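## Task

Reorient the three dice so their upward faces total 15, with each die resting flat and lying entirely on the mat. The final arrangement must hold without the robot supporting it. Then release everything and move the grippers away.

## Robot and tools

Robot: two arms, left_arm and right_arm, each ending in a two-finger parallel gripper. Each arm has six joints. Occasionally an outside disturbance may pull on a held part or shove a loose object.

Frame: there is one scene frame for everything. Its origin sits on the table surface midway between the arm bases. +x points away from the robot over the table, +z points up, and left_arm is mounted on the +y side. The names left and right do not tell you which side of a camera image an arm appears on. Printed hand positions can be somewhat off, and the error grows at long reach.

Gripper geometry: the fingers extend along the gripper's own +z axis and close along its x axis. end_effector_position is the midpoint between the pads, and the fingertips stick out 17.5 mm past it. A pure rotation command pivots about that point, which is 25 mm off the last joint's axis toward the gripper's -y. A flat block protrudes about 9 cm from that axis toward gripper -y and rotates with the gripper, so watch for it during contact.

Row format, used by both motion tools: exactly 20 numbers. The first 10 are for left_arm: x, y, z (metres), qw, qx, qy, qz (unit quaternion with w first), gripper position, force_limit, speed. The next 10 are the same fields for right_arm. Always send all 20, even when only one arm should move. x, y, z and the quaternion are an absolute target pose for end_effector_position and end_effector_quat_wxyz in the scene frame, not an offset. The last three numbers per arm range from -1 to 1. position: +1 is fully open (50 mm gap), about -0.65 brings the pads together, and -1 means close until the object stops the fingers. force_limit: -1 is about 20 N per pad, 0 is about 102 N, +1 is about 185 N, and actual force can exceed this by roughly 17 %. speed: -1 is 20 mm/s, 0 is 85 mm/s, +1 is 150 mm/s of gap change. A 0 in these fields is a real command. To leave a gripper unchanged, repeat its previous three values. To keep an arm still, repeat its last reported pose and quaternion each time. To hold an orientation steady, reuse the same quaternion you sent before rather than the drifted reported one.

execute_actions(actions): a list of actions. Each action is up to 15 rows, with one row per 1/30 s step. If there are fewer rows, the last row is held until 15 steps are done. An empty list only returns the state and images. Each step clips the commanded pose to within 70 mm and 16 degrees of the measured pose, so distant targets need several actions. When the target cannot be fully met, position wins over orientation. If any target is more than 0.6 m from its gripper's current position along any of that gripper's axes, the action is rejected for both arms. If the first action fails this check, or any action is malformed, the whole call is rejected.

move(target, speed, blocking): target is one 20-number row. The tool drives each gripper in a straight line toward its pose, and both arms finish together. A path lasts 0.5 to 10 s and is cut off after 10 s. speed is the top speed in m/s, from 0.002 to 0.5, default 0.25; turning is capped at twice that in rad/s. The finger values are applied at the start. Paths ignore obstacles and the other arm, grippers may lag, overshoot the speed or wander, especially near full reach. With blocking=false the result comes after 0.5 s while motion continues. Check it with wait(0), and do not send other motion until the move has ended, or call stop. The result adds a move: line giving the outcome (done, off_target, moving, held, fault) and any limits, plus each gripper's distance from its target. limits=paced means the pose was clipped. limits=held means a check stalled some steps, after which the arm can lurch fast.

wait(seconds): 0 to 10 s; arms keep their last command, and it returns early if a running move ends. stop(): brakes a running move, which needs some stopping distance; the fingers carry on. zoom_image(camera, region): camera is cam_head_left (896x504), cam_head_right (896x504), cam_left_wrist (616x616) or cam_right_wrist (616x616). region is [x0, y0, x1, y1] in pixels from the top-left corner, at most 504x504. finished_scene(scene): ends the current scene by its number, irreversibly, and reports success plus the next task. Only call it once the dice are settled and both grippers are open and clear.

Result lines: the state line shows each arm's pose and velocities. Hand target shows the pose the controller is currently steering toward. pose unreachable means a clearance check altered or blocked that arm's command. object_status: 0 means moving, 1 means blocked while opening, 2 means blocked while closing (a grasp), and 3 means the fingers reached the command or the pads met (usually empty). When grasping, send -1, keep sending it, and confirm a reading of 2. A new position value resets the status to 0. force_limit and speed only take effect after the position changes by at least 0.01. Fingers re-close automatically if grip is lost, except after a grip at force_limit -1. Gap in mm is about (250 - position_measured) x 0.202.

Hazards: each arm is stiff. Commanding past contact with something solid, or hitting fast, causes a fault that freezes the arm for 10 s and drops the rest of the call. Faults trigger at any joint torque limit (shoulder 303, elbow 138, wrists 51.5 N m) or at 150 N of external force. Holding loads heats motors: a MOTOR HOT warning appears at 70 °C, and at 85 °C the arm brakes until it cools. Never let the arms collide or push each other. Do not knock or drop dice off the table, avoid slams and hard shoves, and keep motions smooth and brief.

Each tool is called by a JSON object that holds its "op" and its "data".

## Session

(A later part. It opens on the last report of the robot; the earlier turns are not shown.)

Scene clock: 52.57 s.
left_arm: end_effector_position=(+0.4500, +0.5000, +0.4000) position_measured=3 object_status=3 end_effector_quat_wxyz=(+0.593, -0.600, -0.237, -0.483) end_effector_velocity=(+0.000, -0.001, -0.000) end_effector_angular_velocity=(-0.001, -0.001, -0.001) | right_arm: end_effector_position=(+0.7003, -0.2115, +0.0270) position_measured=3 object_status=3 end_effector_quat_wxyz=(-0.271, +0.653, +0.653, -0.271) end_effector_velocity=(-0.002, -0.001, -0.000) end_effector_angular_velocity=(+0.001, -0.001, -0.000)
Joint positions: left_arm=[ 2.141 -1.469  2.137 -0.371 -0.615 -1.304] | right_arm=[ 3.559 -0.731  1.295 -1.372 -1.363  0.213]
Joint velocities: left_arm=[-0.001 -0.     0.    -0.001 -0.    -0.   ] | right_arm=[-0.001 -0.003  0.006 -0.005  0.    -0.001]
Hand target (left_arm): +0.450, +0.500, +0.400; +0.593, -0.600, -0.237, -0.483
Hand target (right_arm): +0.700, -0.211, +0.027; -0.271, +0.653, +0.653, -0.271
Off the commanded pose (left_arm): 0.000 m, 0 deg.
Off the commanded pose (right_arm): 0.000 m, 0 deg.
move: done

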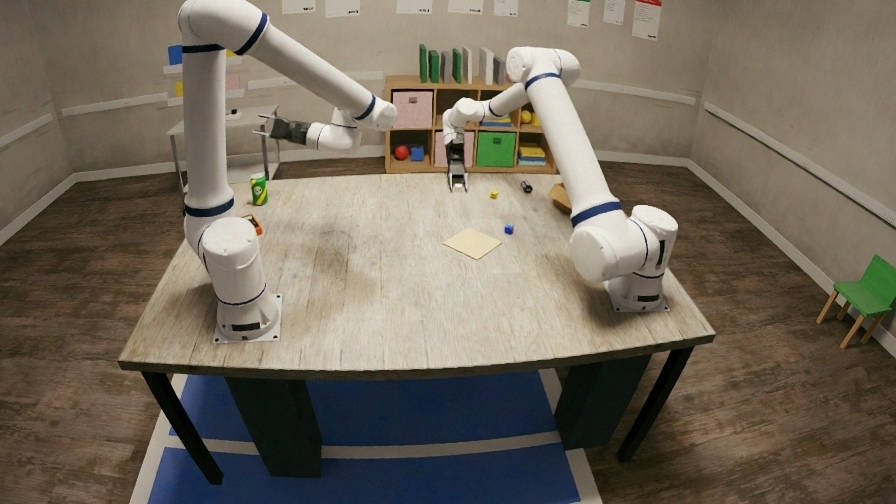

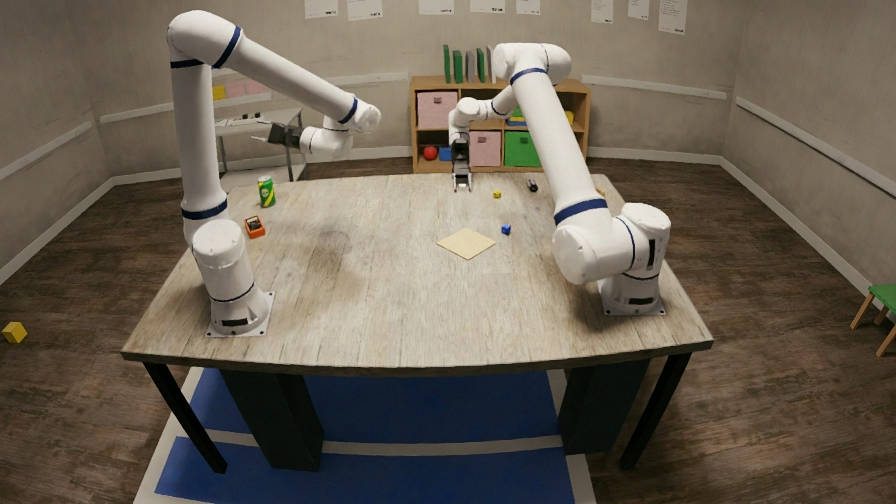

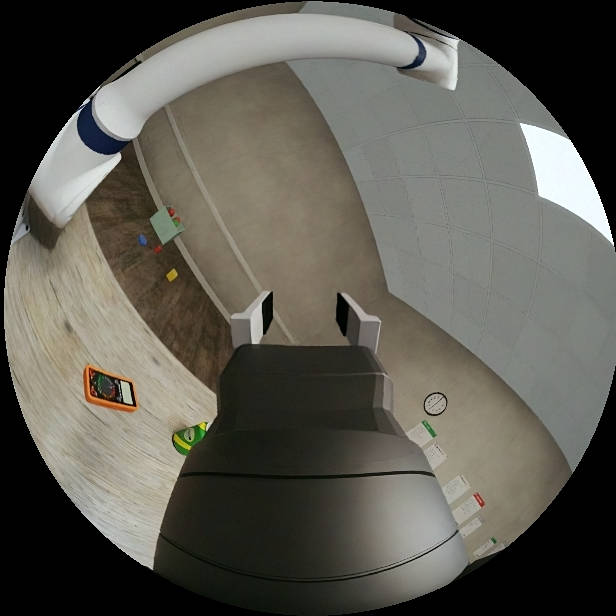

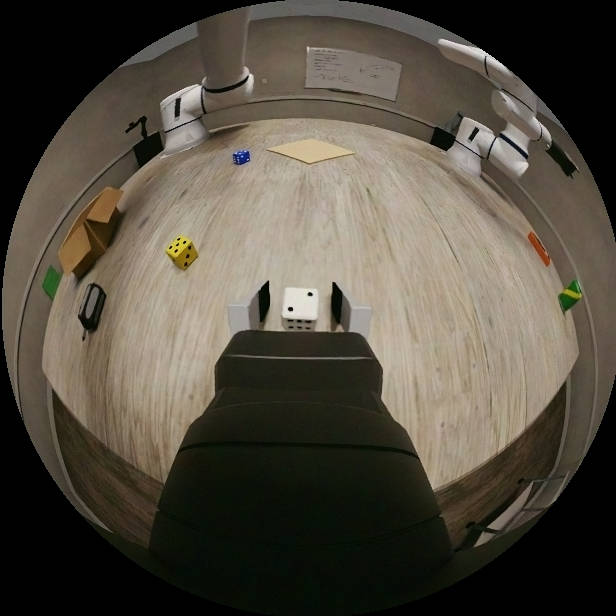

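{"op": "move", "data": {"target": [0.45,0.5,0.4,0.593,-0.6,-0.237,-0.483,1,-0.6,0,0.707,-0.2115,0.027,-0.2706,0.6533,0.6533,-0.2706,1,-0.6,0], "speed": 0.04}}

{"op": "move", "data": {"target": [0.45,0.5,0.4,0.593,-0.6,-0.237,-0.483,1,-0.6,0,0.707,-0.2115,0.027,-0.2706,0.6533,0.6533,-0.2706,-1,-0.6,-0.3]}}

{"op": "move", "data": {"target": [0.45,0.5,0.4,0.593,-0.6,-0.237,-0.483,1,-0.6,0,0.70,-0.2115,0.06,-0.2706,0.6533,0.6533,-0.2706,-1,-0.6,-0.3], "speed": 0.15}}

{"op": "move", "data": {"target": [0.45,0.5,0.4,0.593,-0.6,-0.237,-0.483,1,-0.6,0,0.25,-0.19,0.07,0.2706,0.6533,0.6533,0.2706,-1,-0.6,-0.3], "speed": 0.35}}

Scene clock: 65.00 s.
left_arm: end_effector_position=(+0.4500, +0.5000, +0.4000) position_measured=3 object_status=3 end_effector_quat_wxyz=(+0.593, -0.600, -0.237, -0.483) end_effector_velocity=(+0.000, -0.001, +0.000) end_effector_angular_velocity=(+0.001, +0.002, -0.002) | right_arm: end_effector_position=(+0.7068, -0.2115, +0.0270) position_measured=3 object_status=3 end_effector_quat_wxyz=(-0.271, +0.653, +0.653, -0.271) end_effector_velocity=(+0.003, +0.001, -0.001) end_effector_angular_velocity=(+0.000, -0.002, +0.000)
Joint positions: left_arm=[ 2.141 -1.469  2.137 -0.371 -0.615 -1.304] | right_arm=[ 3.557 -0.723  1.278 -1.363 -1.364  0.211]
Joint velocities: left_arm=[-0.001 -0.     0.     0.001  0.001  0.001] | right_arm=[-0.     0.004 -0.007  0.001 -0.001 -0.   ]
Hand target (left_arm): +0.450, +0.500, +0.400; +0.593, -0.600, -0.237, -0.483
Hand target (right_arm): +0.707, -0.212, +0.027; -0.271, +0.653, +0.653, -0.271
Off the commanded pose (left_arm): 0.000 m, 0 deg.
Off the commanded pose (right_arm): 0.000 m, 0 deg.
move: done

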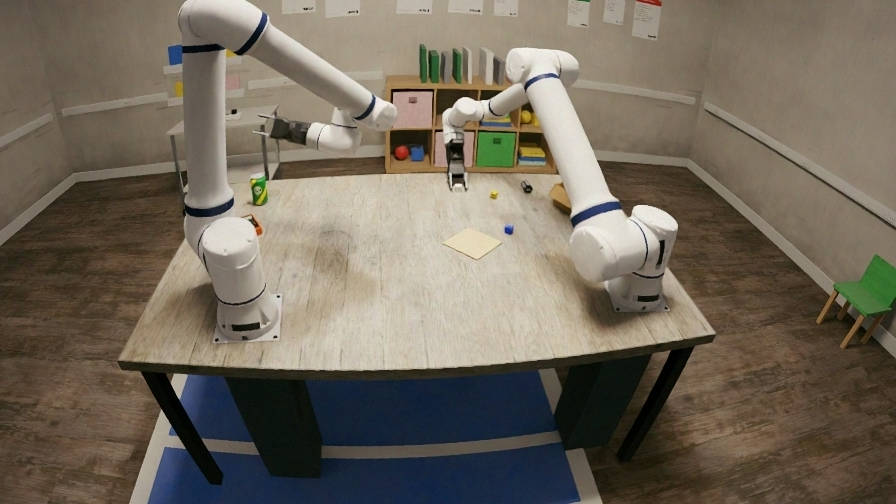

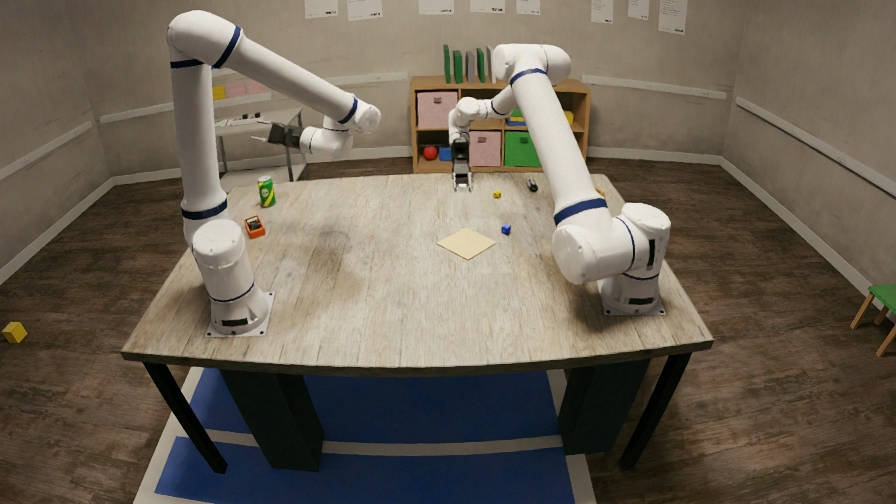

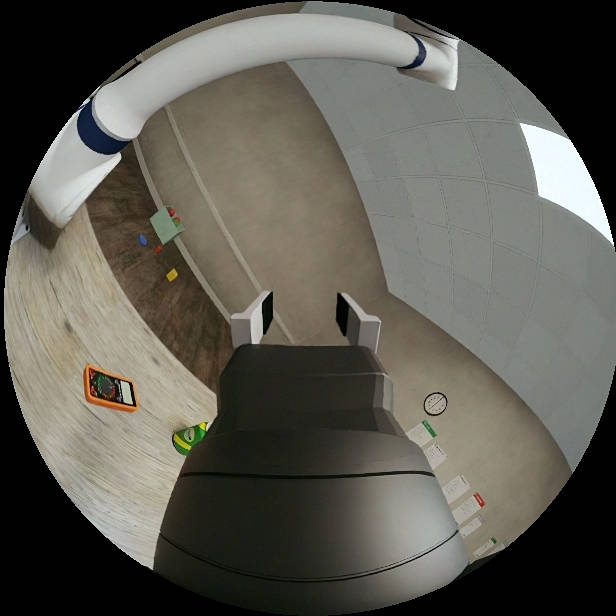

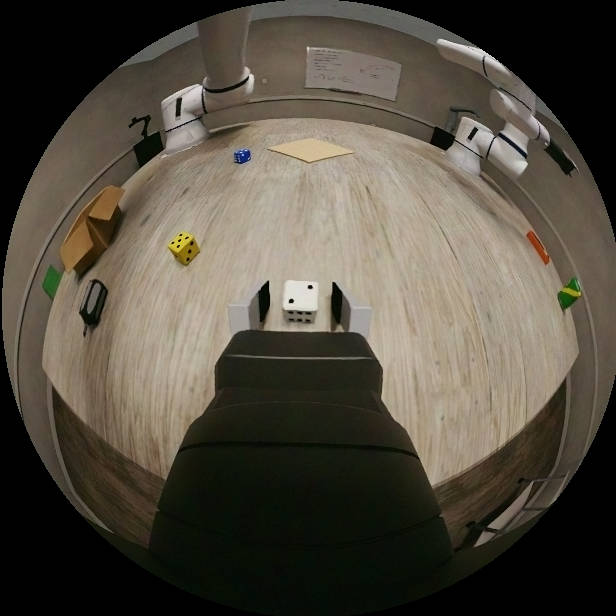

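Scene clock: 65.70 s.
left_arm: end_effector_position=(+0.4500, +0.5000, +0.4000) position_measured=3 object_status=3 end_effector_quat_wxyz=(+0.593, -0.600, -0.237, -0.483) end_effector_velocity=(-0.000, -0.000, +0.000) end_effector_angular_velocity=(+0.000, -0.000, +0.001) | right_arm: end_effector_position=(+0.7070, -0.2115, +0.0270) position_measured=131 object_status=2 end_effector_quat_wxyz=(-0.271, +0.653, +0.653, -0.271) end_effector_velocity=(+0.001, -0.000, +0.000) end_effector_angular_velocity=(-0.000, -0.002, -0.002)
Joint positions: left_arm=[ 2.141 -1.469  2.137 -0.371 -0.615 -1.304] | right_arm=[ 3.557 -0.722  1.278 -1.363 -1.364  0.211]
Joint velocities: left_arm=[-0.    -0.    -0.     0.    -0.001 -0.   ] | right_arm=[-0.001  0.    -0.001 -0.001  0.     0.001]
Hand target (left_arm): +0.450, +0.500, +0.400; +0.593, -0.600, -0.237, -0.483
Hand target (right_arm): +0.707, -0.212, +0.027; -0.271, +0.653, +0.653, -0.271
Off the commanded pose (left_arm): 0.000 m, 0 deg.
Off the commanded pose (right_arm): 0.000 m, 0 deg.
move: done

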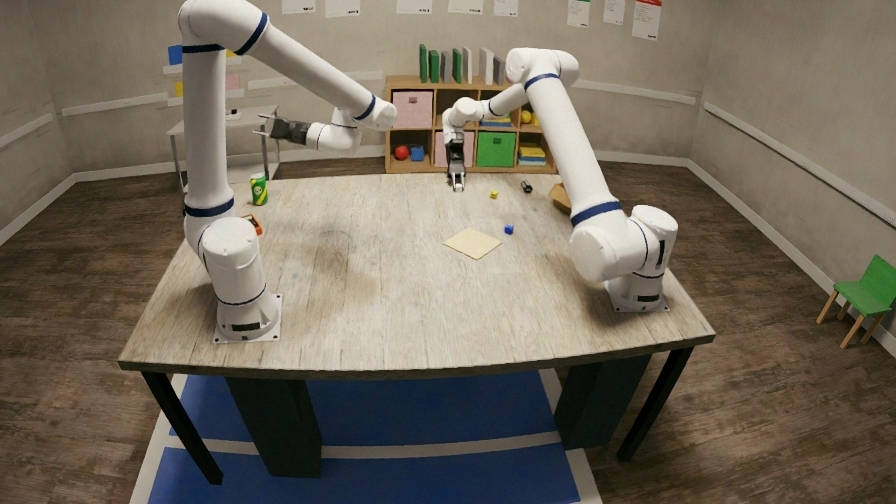

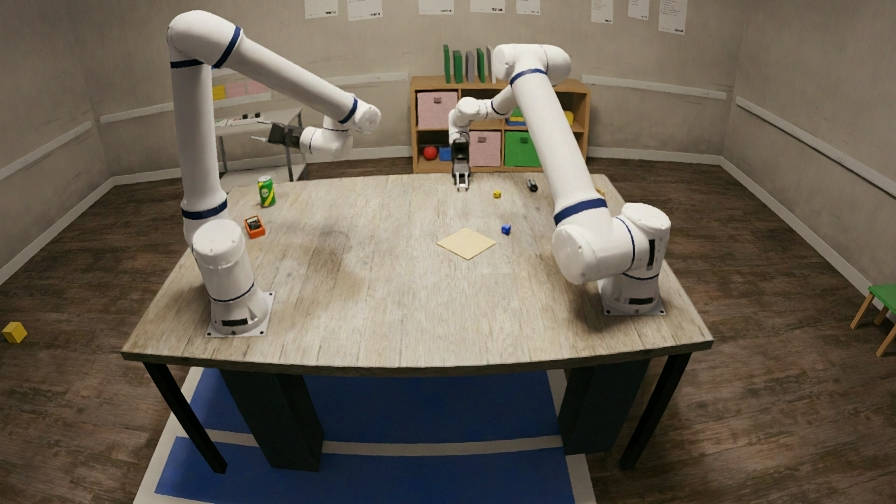

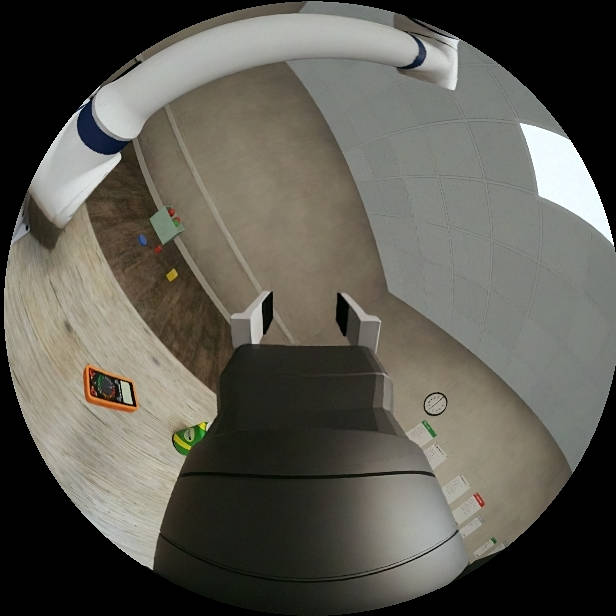

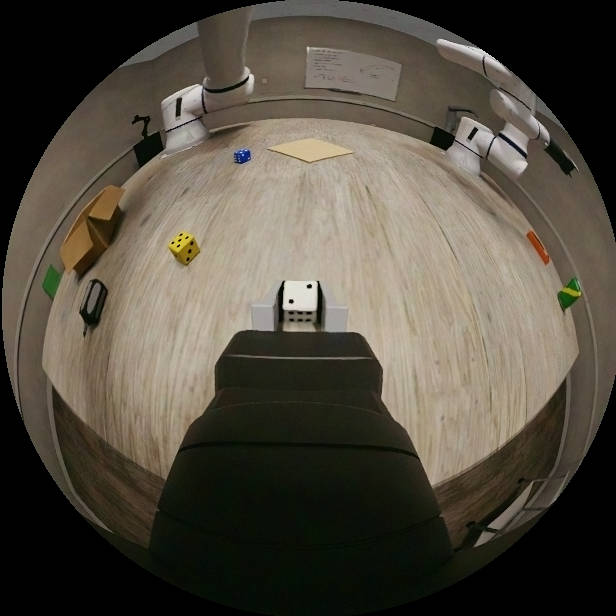

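Scene clock: 66.57 s.
left_arm: end_effector_position=(+0.4500, +0.5000, +0.4000) position_measured=3 object_status=3 end_effector_quat_wxyz=(+0.593, -0.600, -0.237, -0.483) end_effector_velocity=(+0.000, +0.000, +0.000) end_effector_angular_velocity=(+0.001, +0.001, +0.000) | right_arm: end_effector_position=(+0.7000, -0.2115, +0.0598) position_measured=131 object_status=2 end_effector_quat_wxyz=(-0.271, +0.653, +0.653, -0.271) end_effector_velocity=(+0.001, -0.001, +0.001) end_effector_angular_velocity=(-0.000, +0.001, -0.001)
Joint positions: left_arm=[ 2.141 -1.469  2.137 -0.371 -0.615 -1.304] | right_arm=[ 3.559 -0.76   1.284 -1.332 -1.363  0.213]
Joint velocities: left_arm=[ 0.001 -0.     0.     0.001  0.001  0.001] | right_arm=[-0.001 -0.001 -0.     0.002 -0.    -0.   ]
Hand target (left_arm): +0.450, +0.500, +0.400; +0.593, -0.600, -0.237, -0.483
Hand target (right_arm): +0.700, -0.212, +0.060; -0.271, +0.653, +0.653, -0.271
Off the commanded pose (left_arm): 0.000 m, 0 deg.
Off the commanded pose (right_arm): 0.000 m, 0 deg.
move: done

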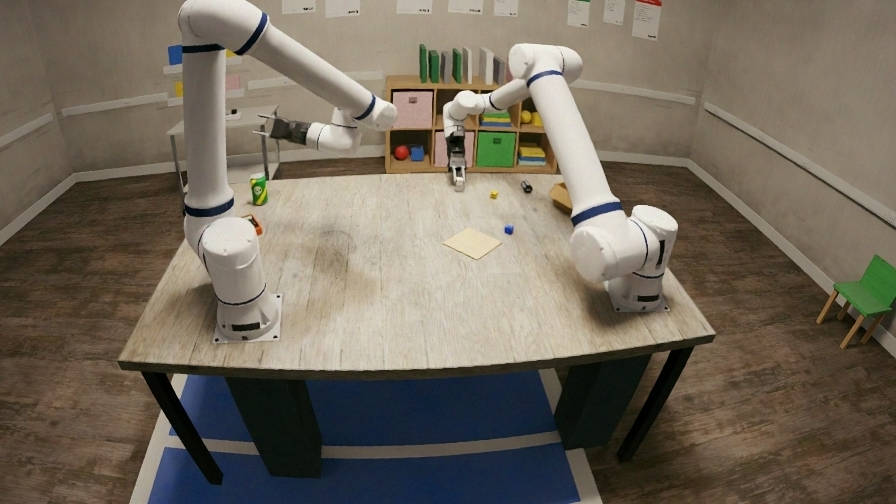

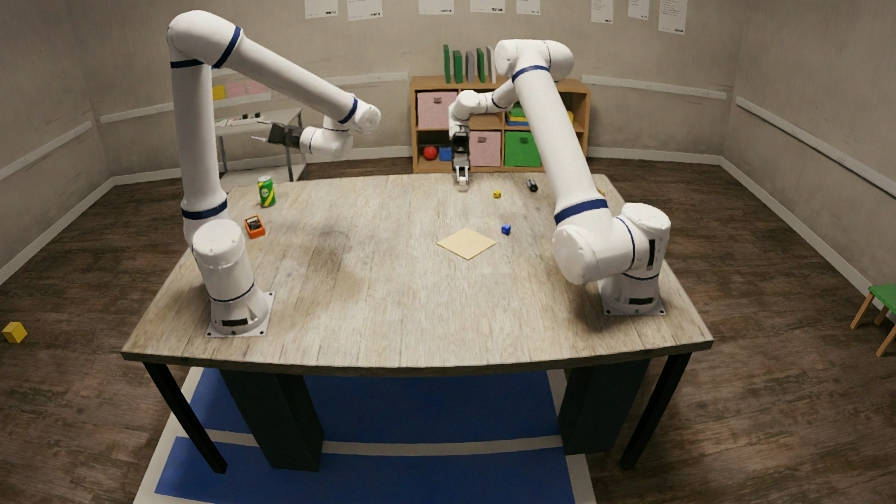

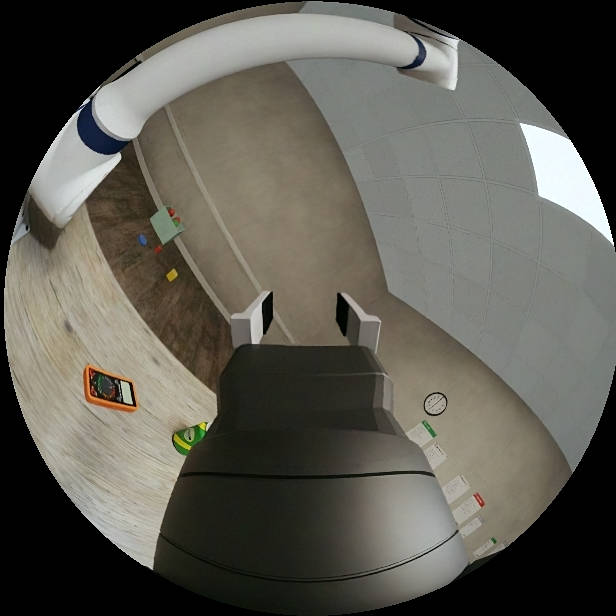

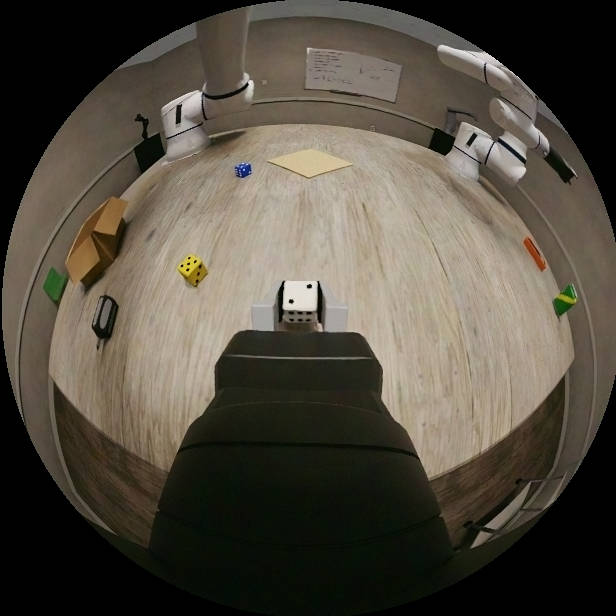

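Scene clock: 69.40 s.
left_arm: end_effector_position=(+0.4500, +0.5000, +0.4000) position_measured=3 object_status=3 end_effector_quat_wxyz=(+0.593, -0.600, -0.237, -0.483) end_effector_velocity=(+0.000, -0.002, +0.000) end_effector_angular_velocity=(+0.001, +0.002, -0.003) | right_arm: end_effector_position=(+0.2495, -0.1892, +0.0702) position_measured=131 object_status=2 end_effector_quat_wxyz=(+0.268, +0.654, +0.653, +0.271) end_effector_velocity=(-0.003, -0.001, -0.001) end_effector_angular_velocity=(-0.002, -0.010, -0.001)
Joint positions: left_arm=[ 2.141 -1.469  2.137 -0.371 -0.615 -1.304] | right_arm=[ 4.336 -1.294  2.531 -3.253 -2.236  0.918]
Joint velocities: left_arm=[-0.003  0.    -0.     0.001  0.     0.001] | right_arm=[ 0.009  0.006  0.002 -0.007 -0.013  0.007]
Hand target (left_arm): +0.450, +0.500, +0.400; +0.593, -0.600, -0.237, -0.483
Hand target (right_arm): +0.249, -0.189, +0.070; +0.268, +0.654, +0.653, +0.271
Off the commanded pose (left_arm): 0.000 m, 0 deg.
Off the commanded pose (right_arm): 0.001 m, 0 deg.
move: done

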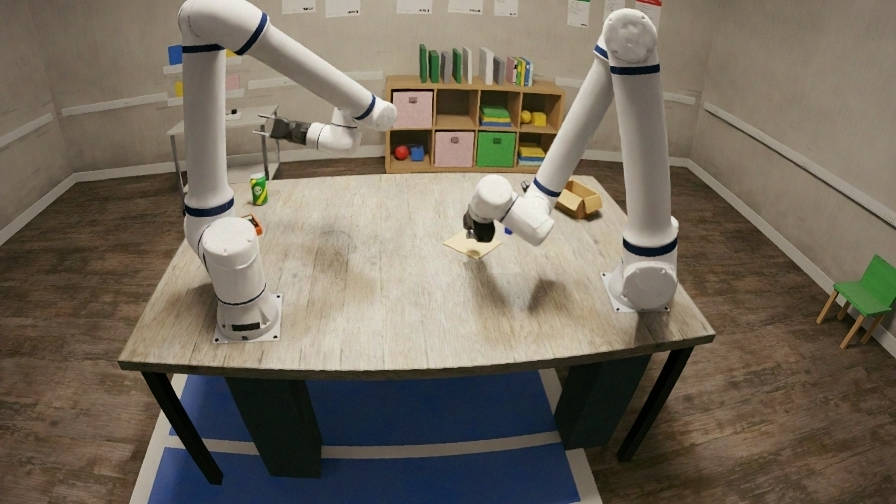

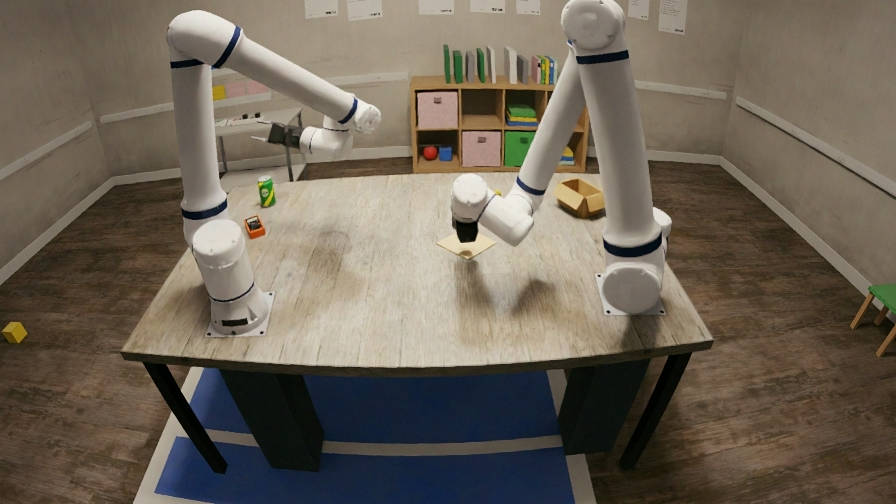

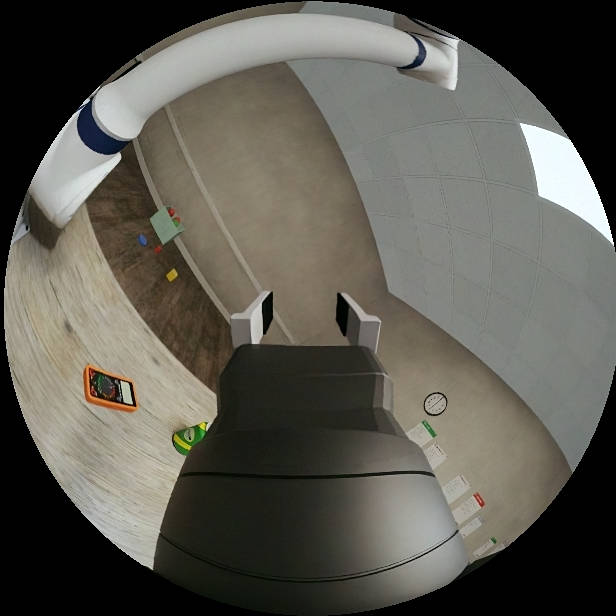

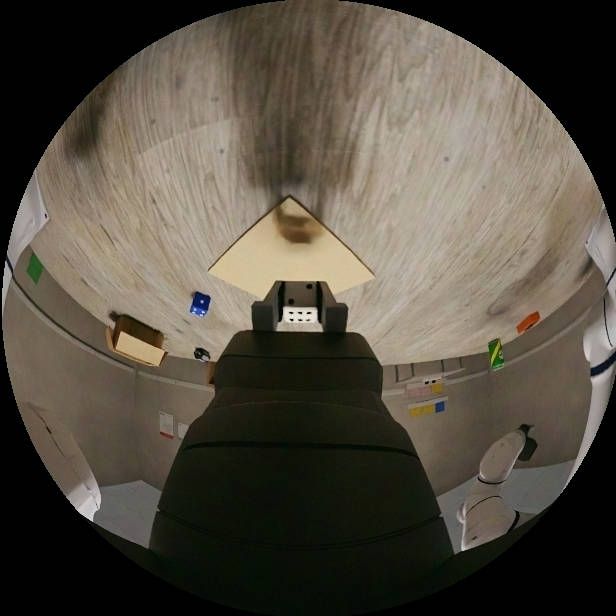

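{"op": "move", "data": {"target": [0.45,0.5,0.4,0.593,-0.6,-0.237,-0.483,1,-0.6,0,0.25,-0.197,0.036,0.2706,0.6533,0.6533,0.2706,-1,-0.6,-0.3], "speed": 0.05}}

{"op": "zoom_image", "data": {"camera": "cam_right_wrist", "region": [150,120,450,380]}}

{"op": "zoom_image", "data": {"camera": "cam_head_left", "region": [420,190,560,280]}}

Scene clock: 77.70 s.
left_arm: end_effector_position=(+0.4500, +0.5000, +0.4000) position_measured=3 object_status=3 end_effector_quat_wxyz=(+0.593, -0.600, -0.237, -0.483) end_effector_velocity=(+0.000, +0.001, +0.000) end_effector_angular_velocity=(+0.000, -0.000, +0.001) | right_arm: end_effector_position=(+0.2500, -0.1969, +0.0362) position_measured=131 object_status=2 end_effector_quat_wxyz=(+0.271, +0.653, +0.653, +0.271) end_effector_velocity=(+0.001, +0.000, -0.002) end_effector_angular_velocity=(+0.001, -0.001, -0.001)
Joint positions: left_arm=[ 2.141 -1.469  2.137 -0.371 -0.615 -1.304] | right_arm=[ 4.329 -1.202  2.549 -3.368 -2.238  0.908]
Joint velocities: left_arm=[ 0.001  0.    -0.     0.     0.    -0.   ] | right_arm=[-0.001  0.007 -0.    -0.008  0.    -0.   ]
Hand target (left_arm): +0.450, +0.500, +0.400; +0.593, -0.600, -0.237, -0.483
Hand target (right_arm): +0.250, -0.197, +0.036; +0.271, +0.653, +0.653, +0.271
Off the commanded pose (left_arm): 0.000 m, 0 deg.
Off the commanded pose (right_arm): 0.000 m, 0 deg.
move: done

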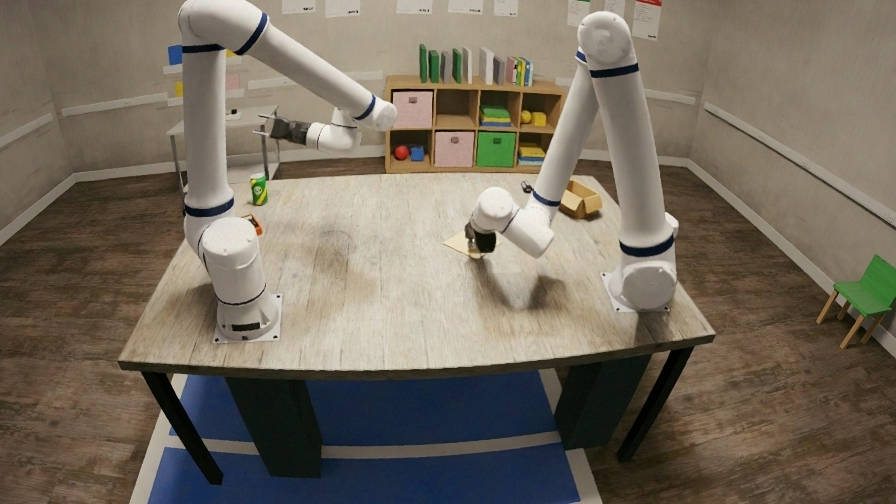

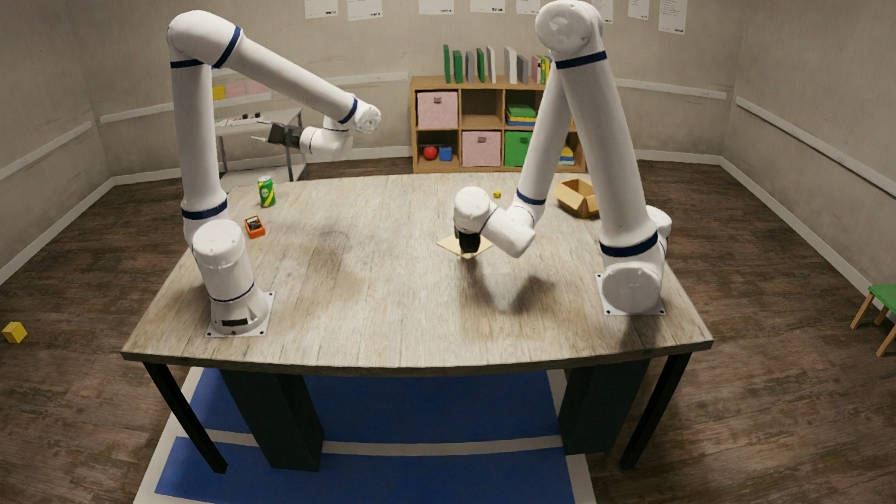

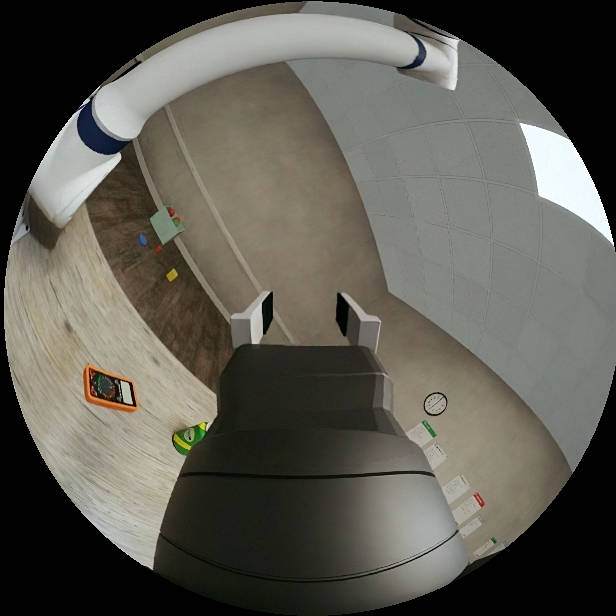

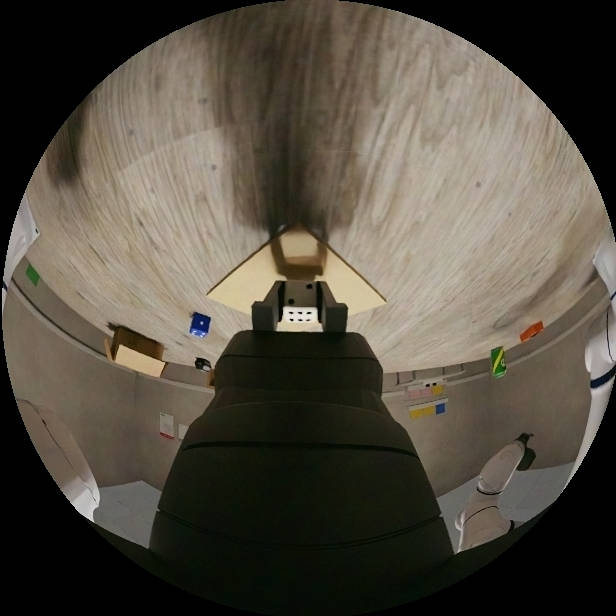

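Region (150, 120, 450, 380) of cam_right_wrist's 616x616 image, scaled by 1.680, with more detail than that image has; it fills the top 437 rows of this view, and the rest is white.

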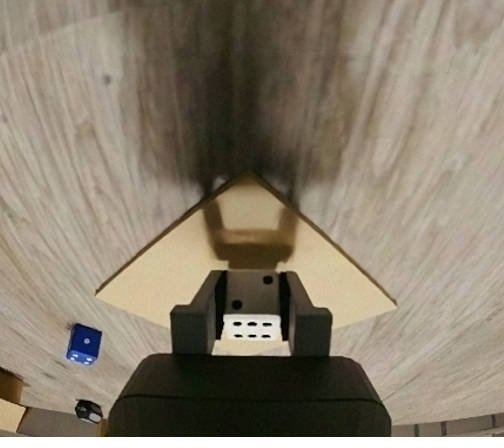

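Region (420, 190, 560, 280) of cam_head_left's 896x504 image, scaled by 3.600, with more detail than that image has; it fills the top 324 rows of this view, and the rest is white.

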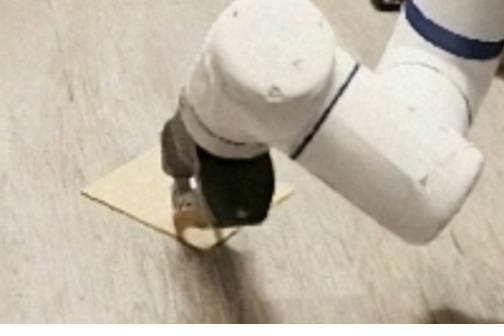

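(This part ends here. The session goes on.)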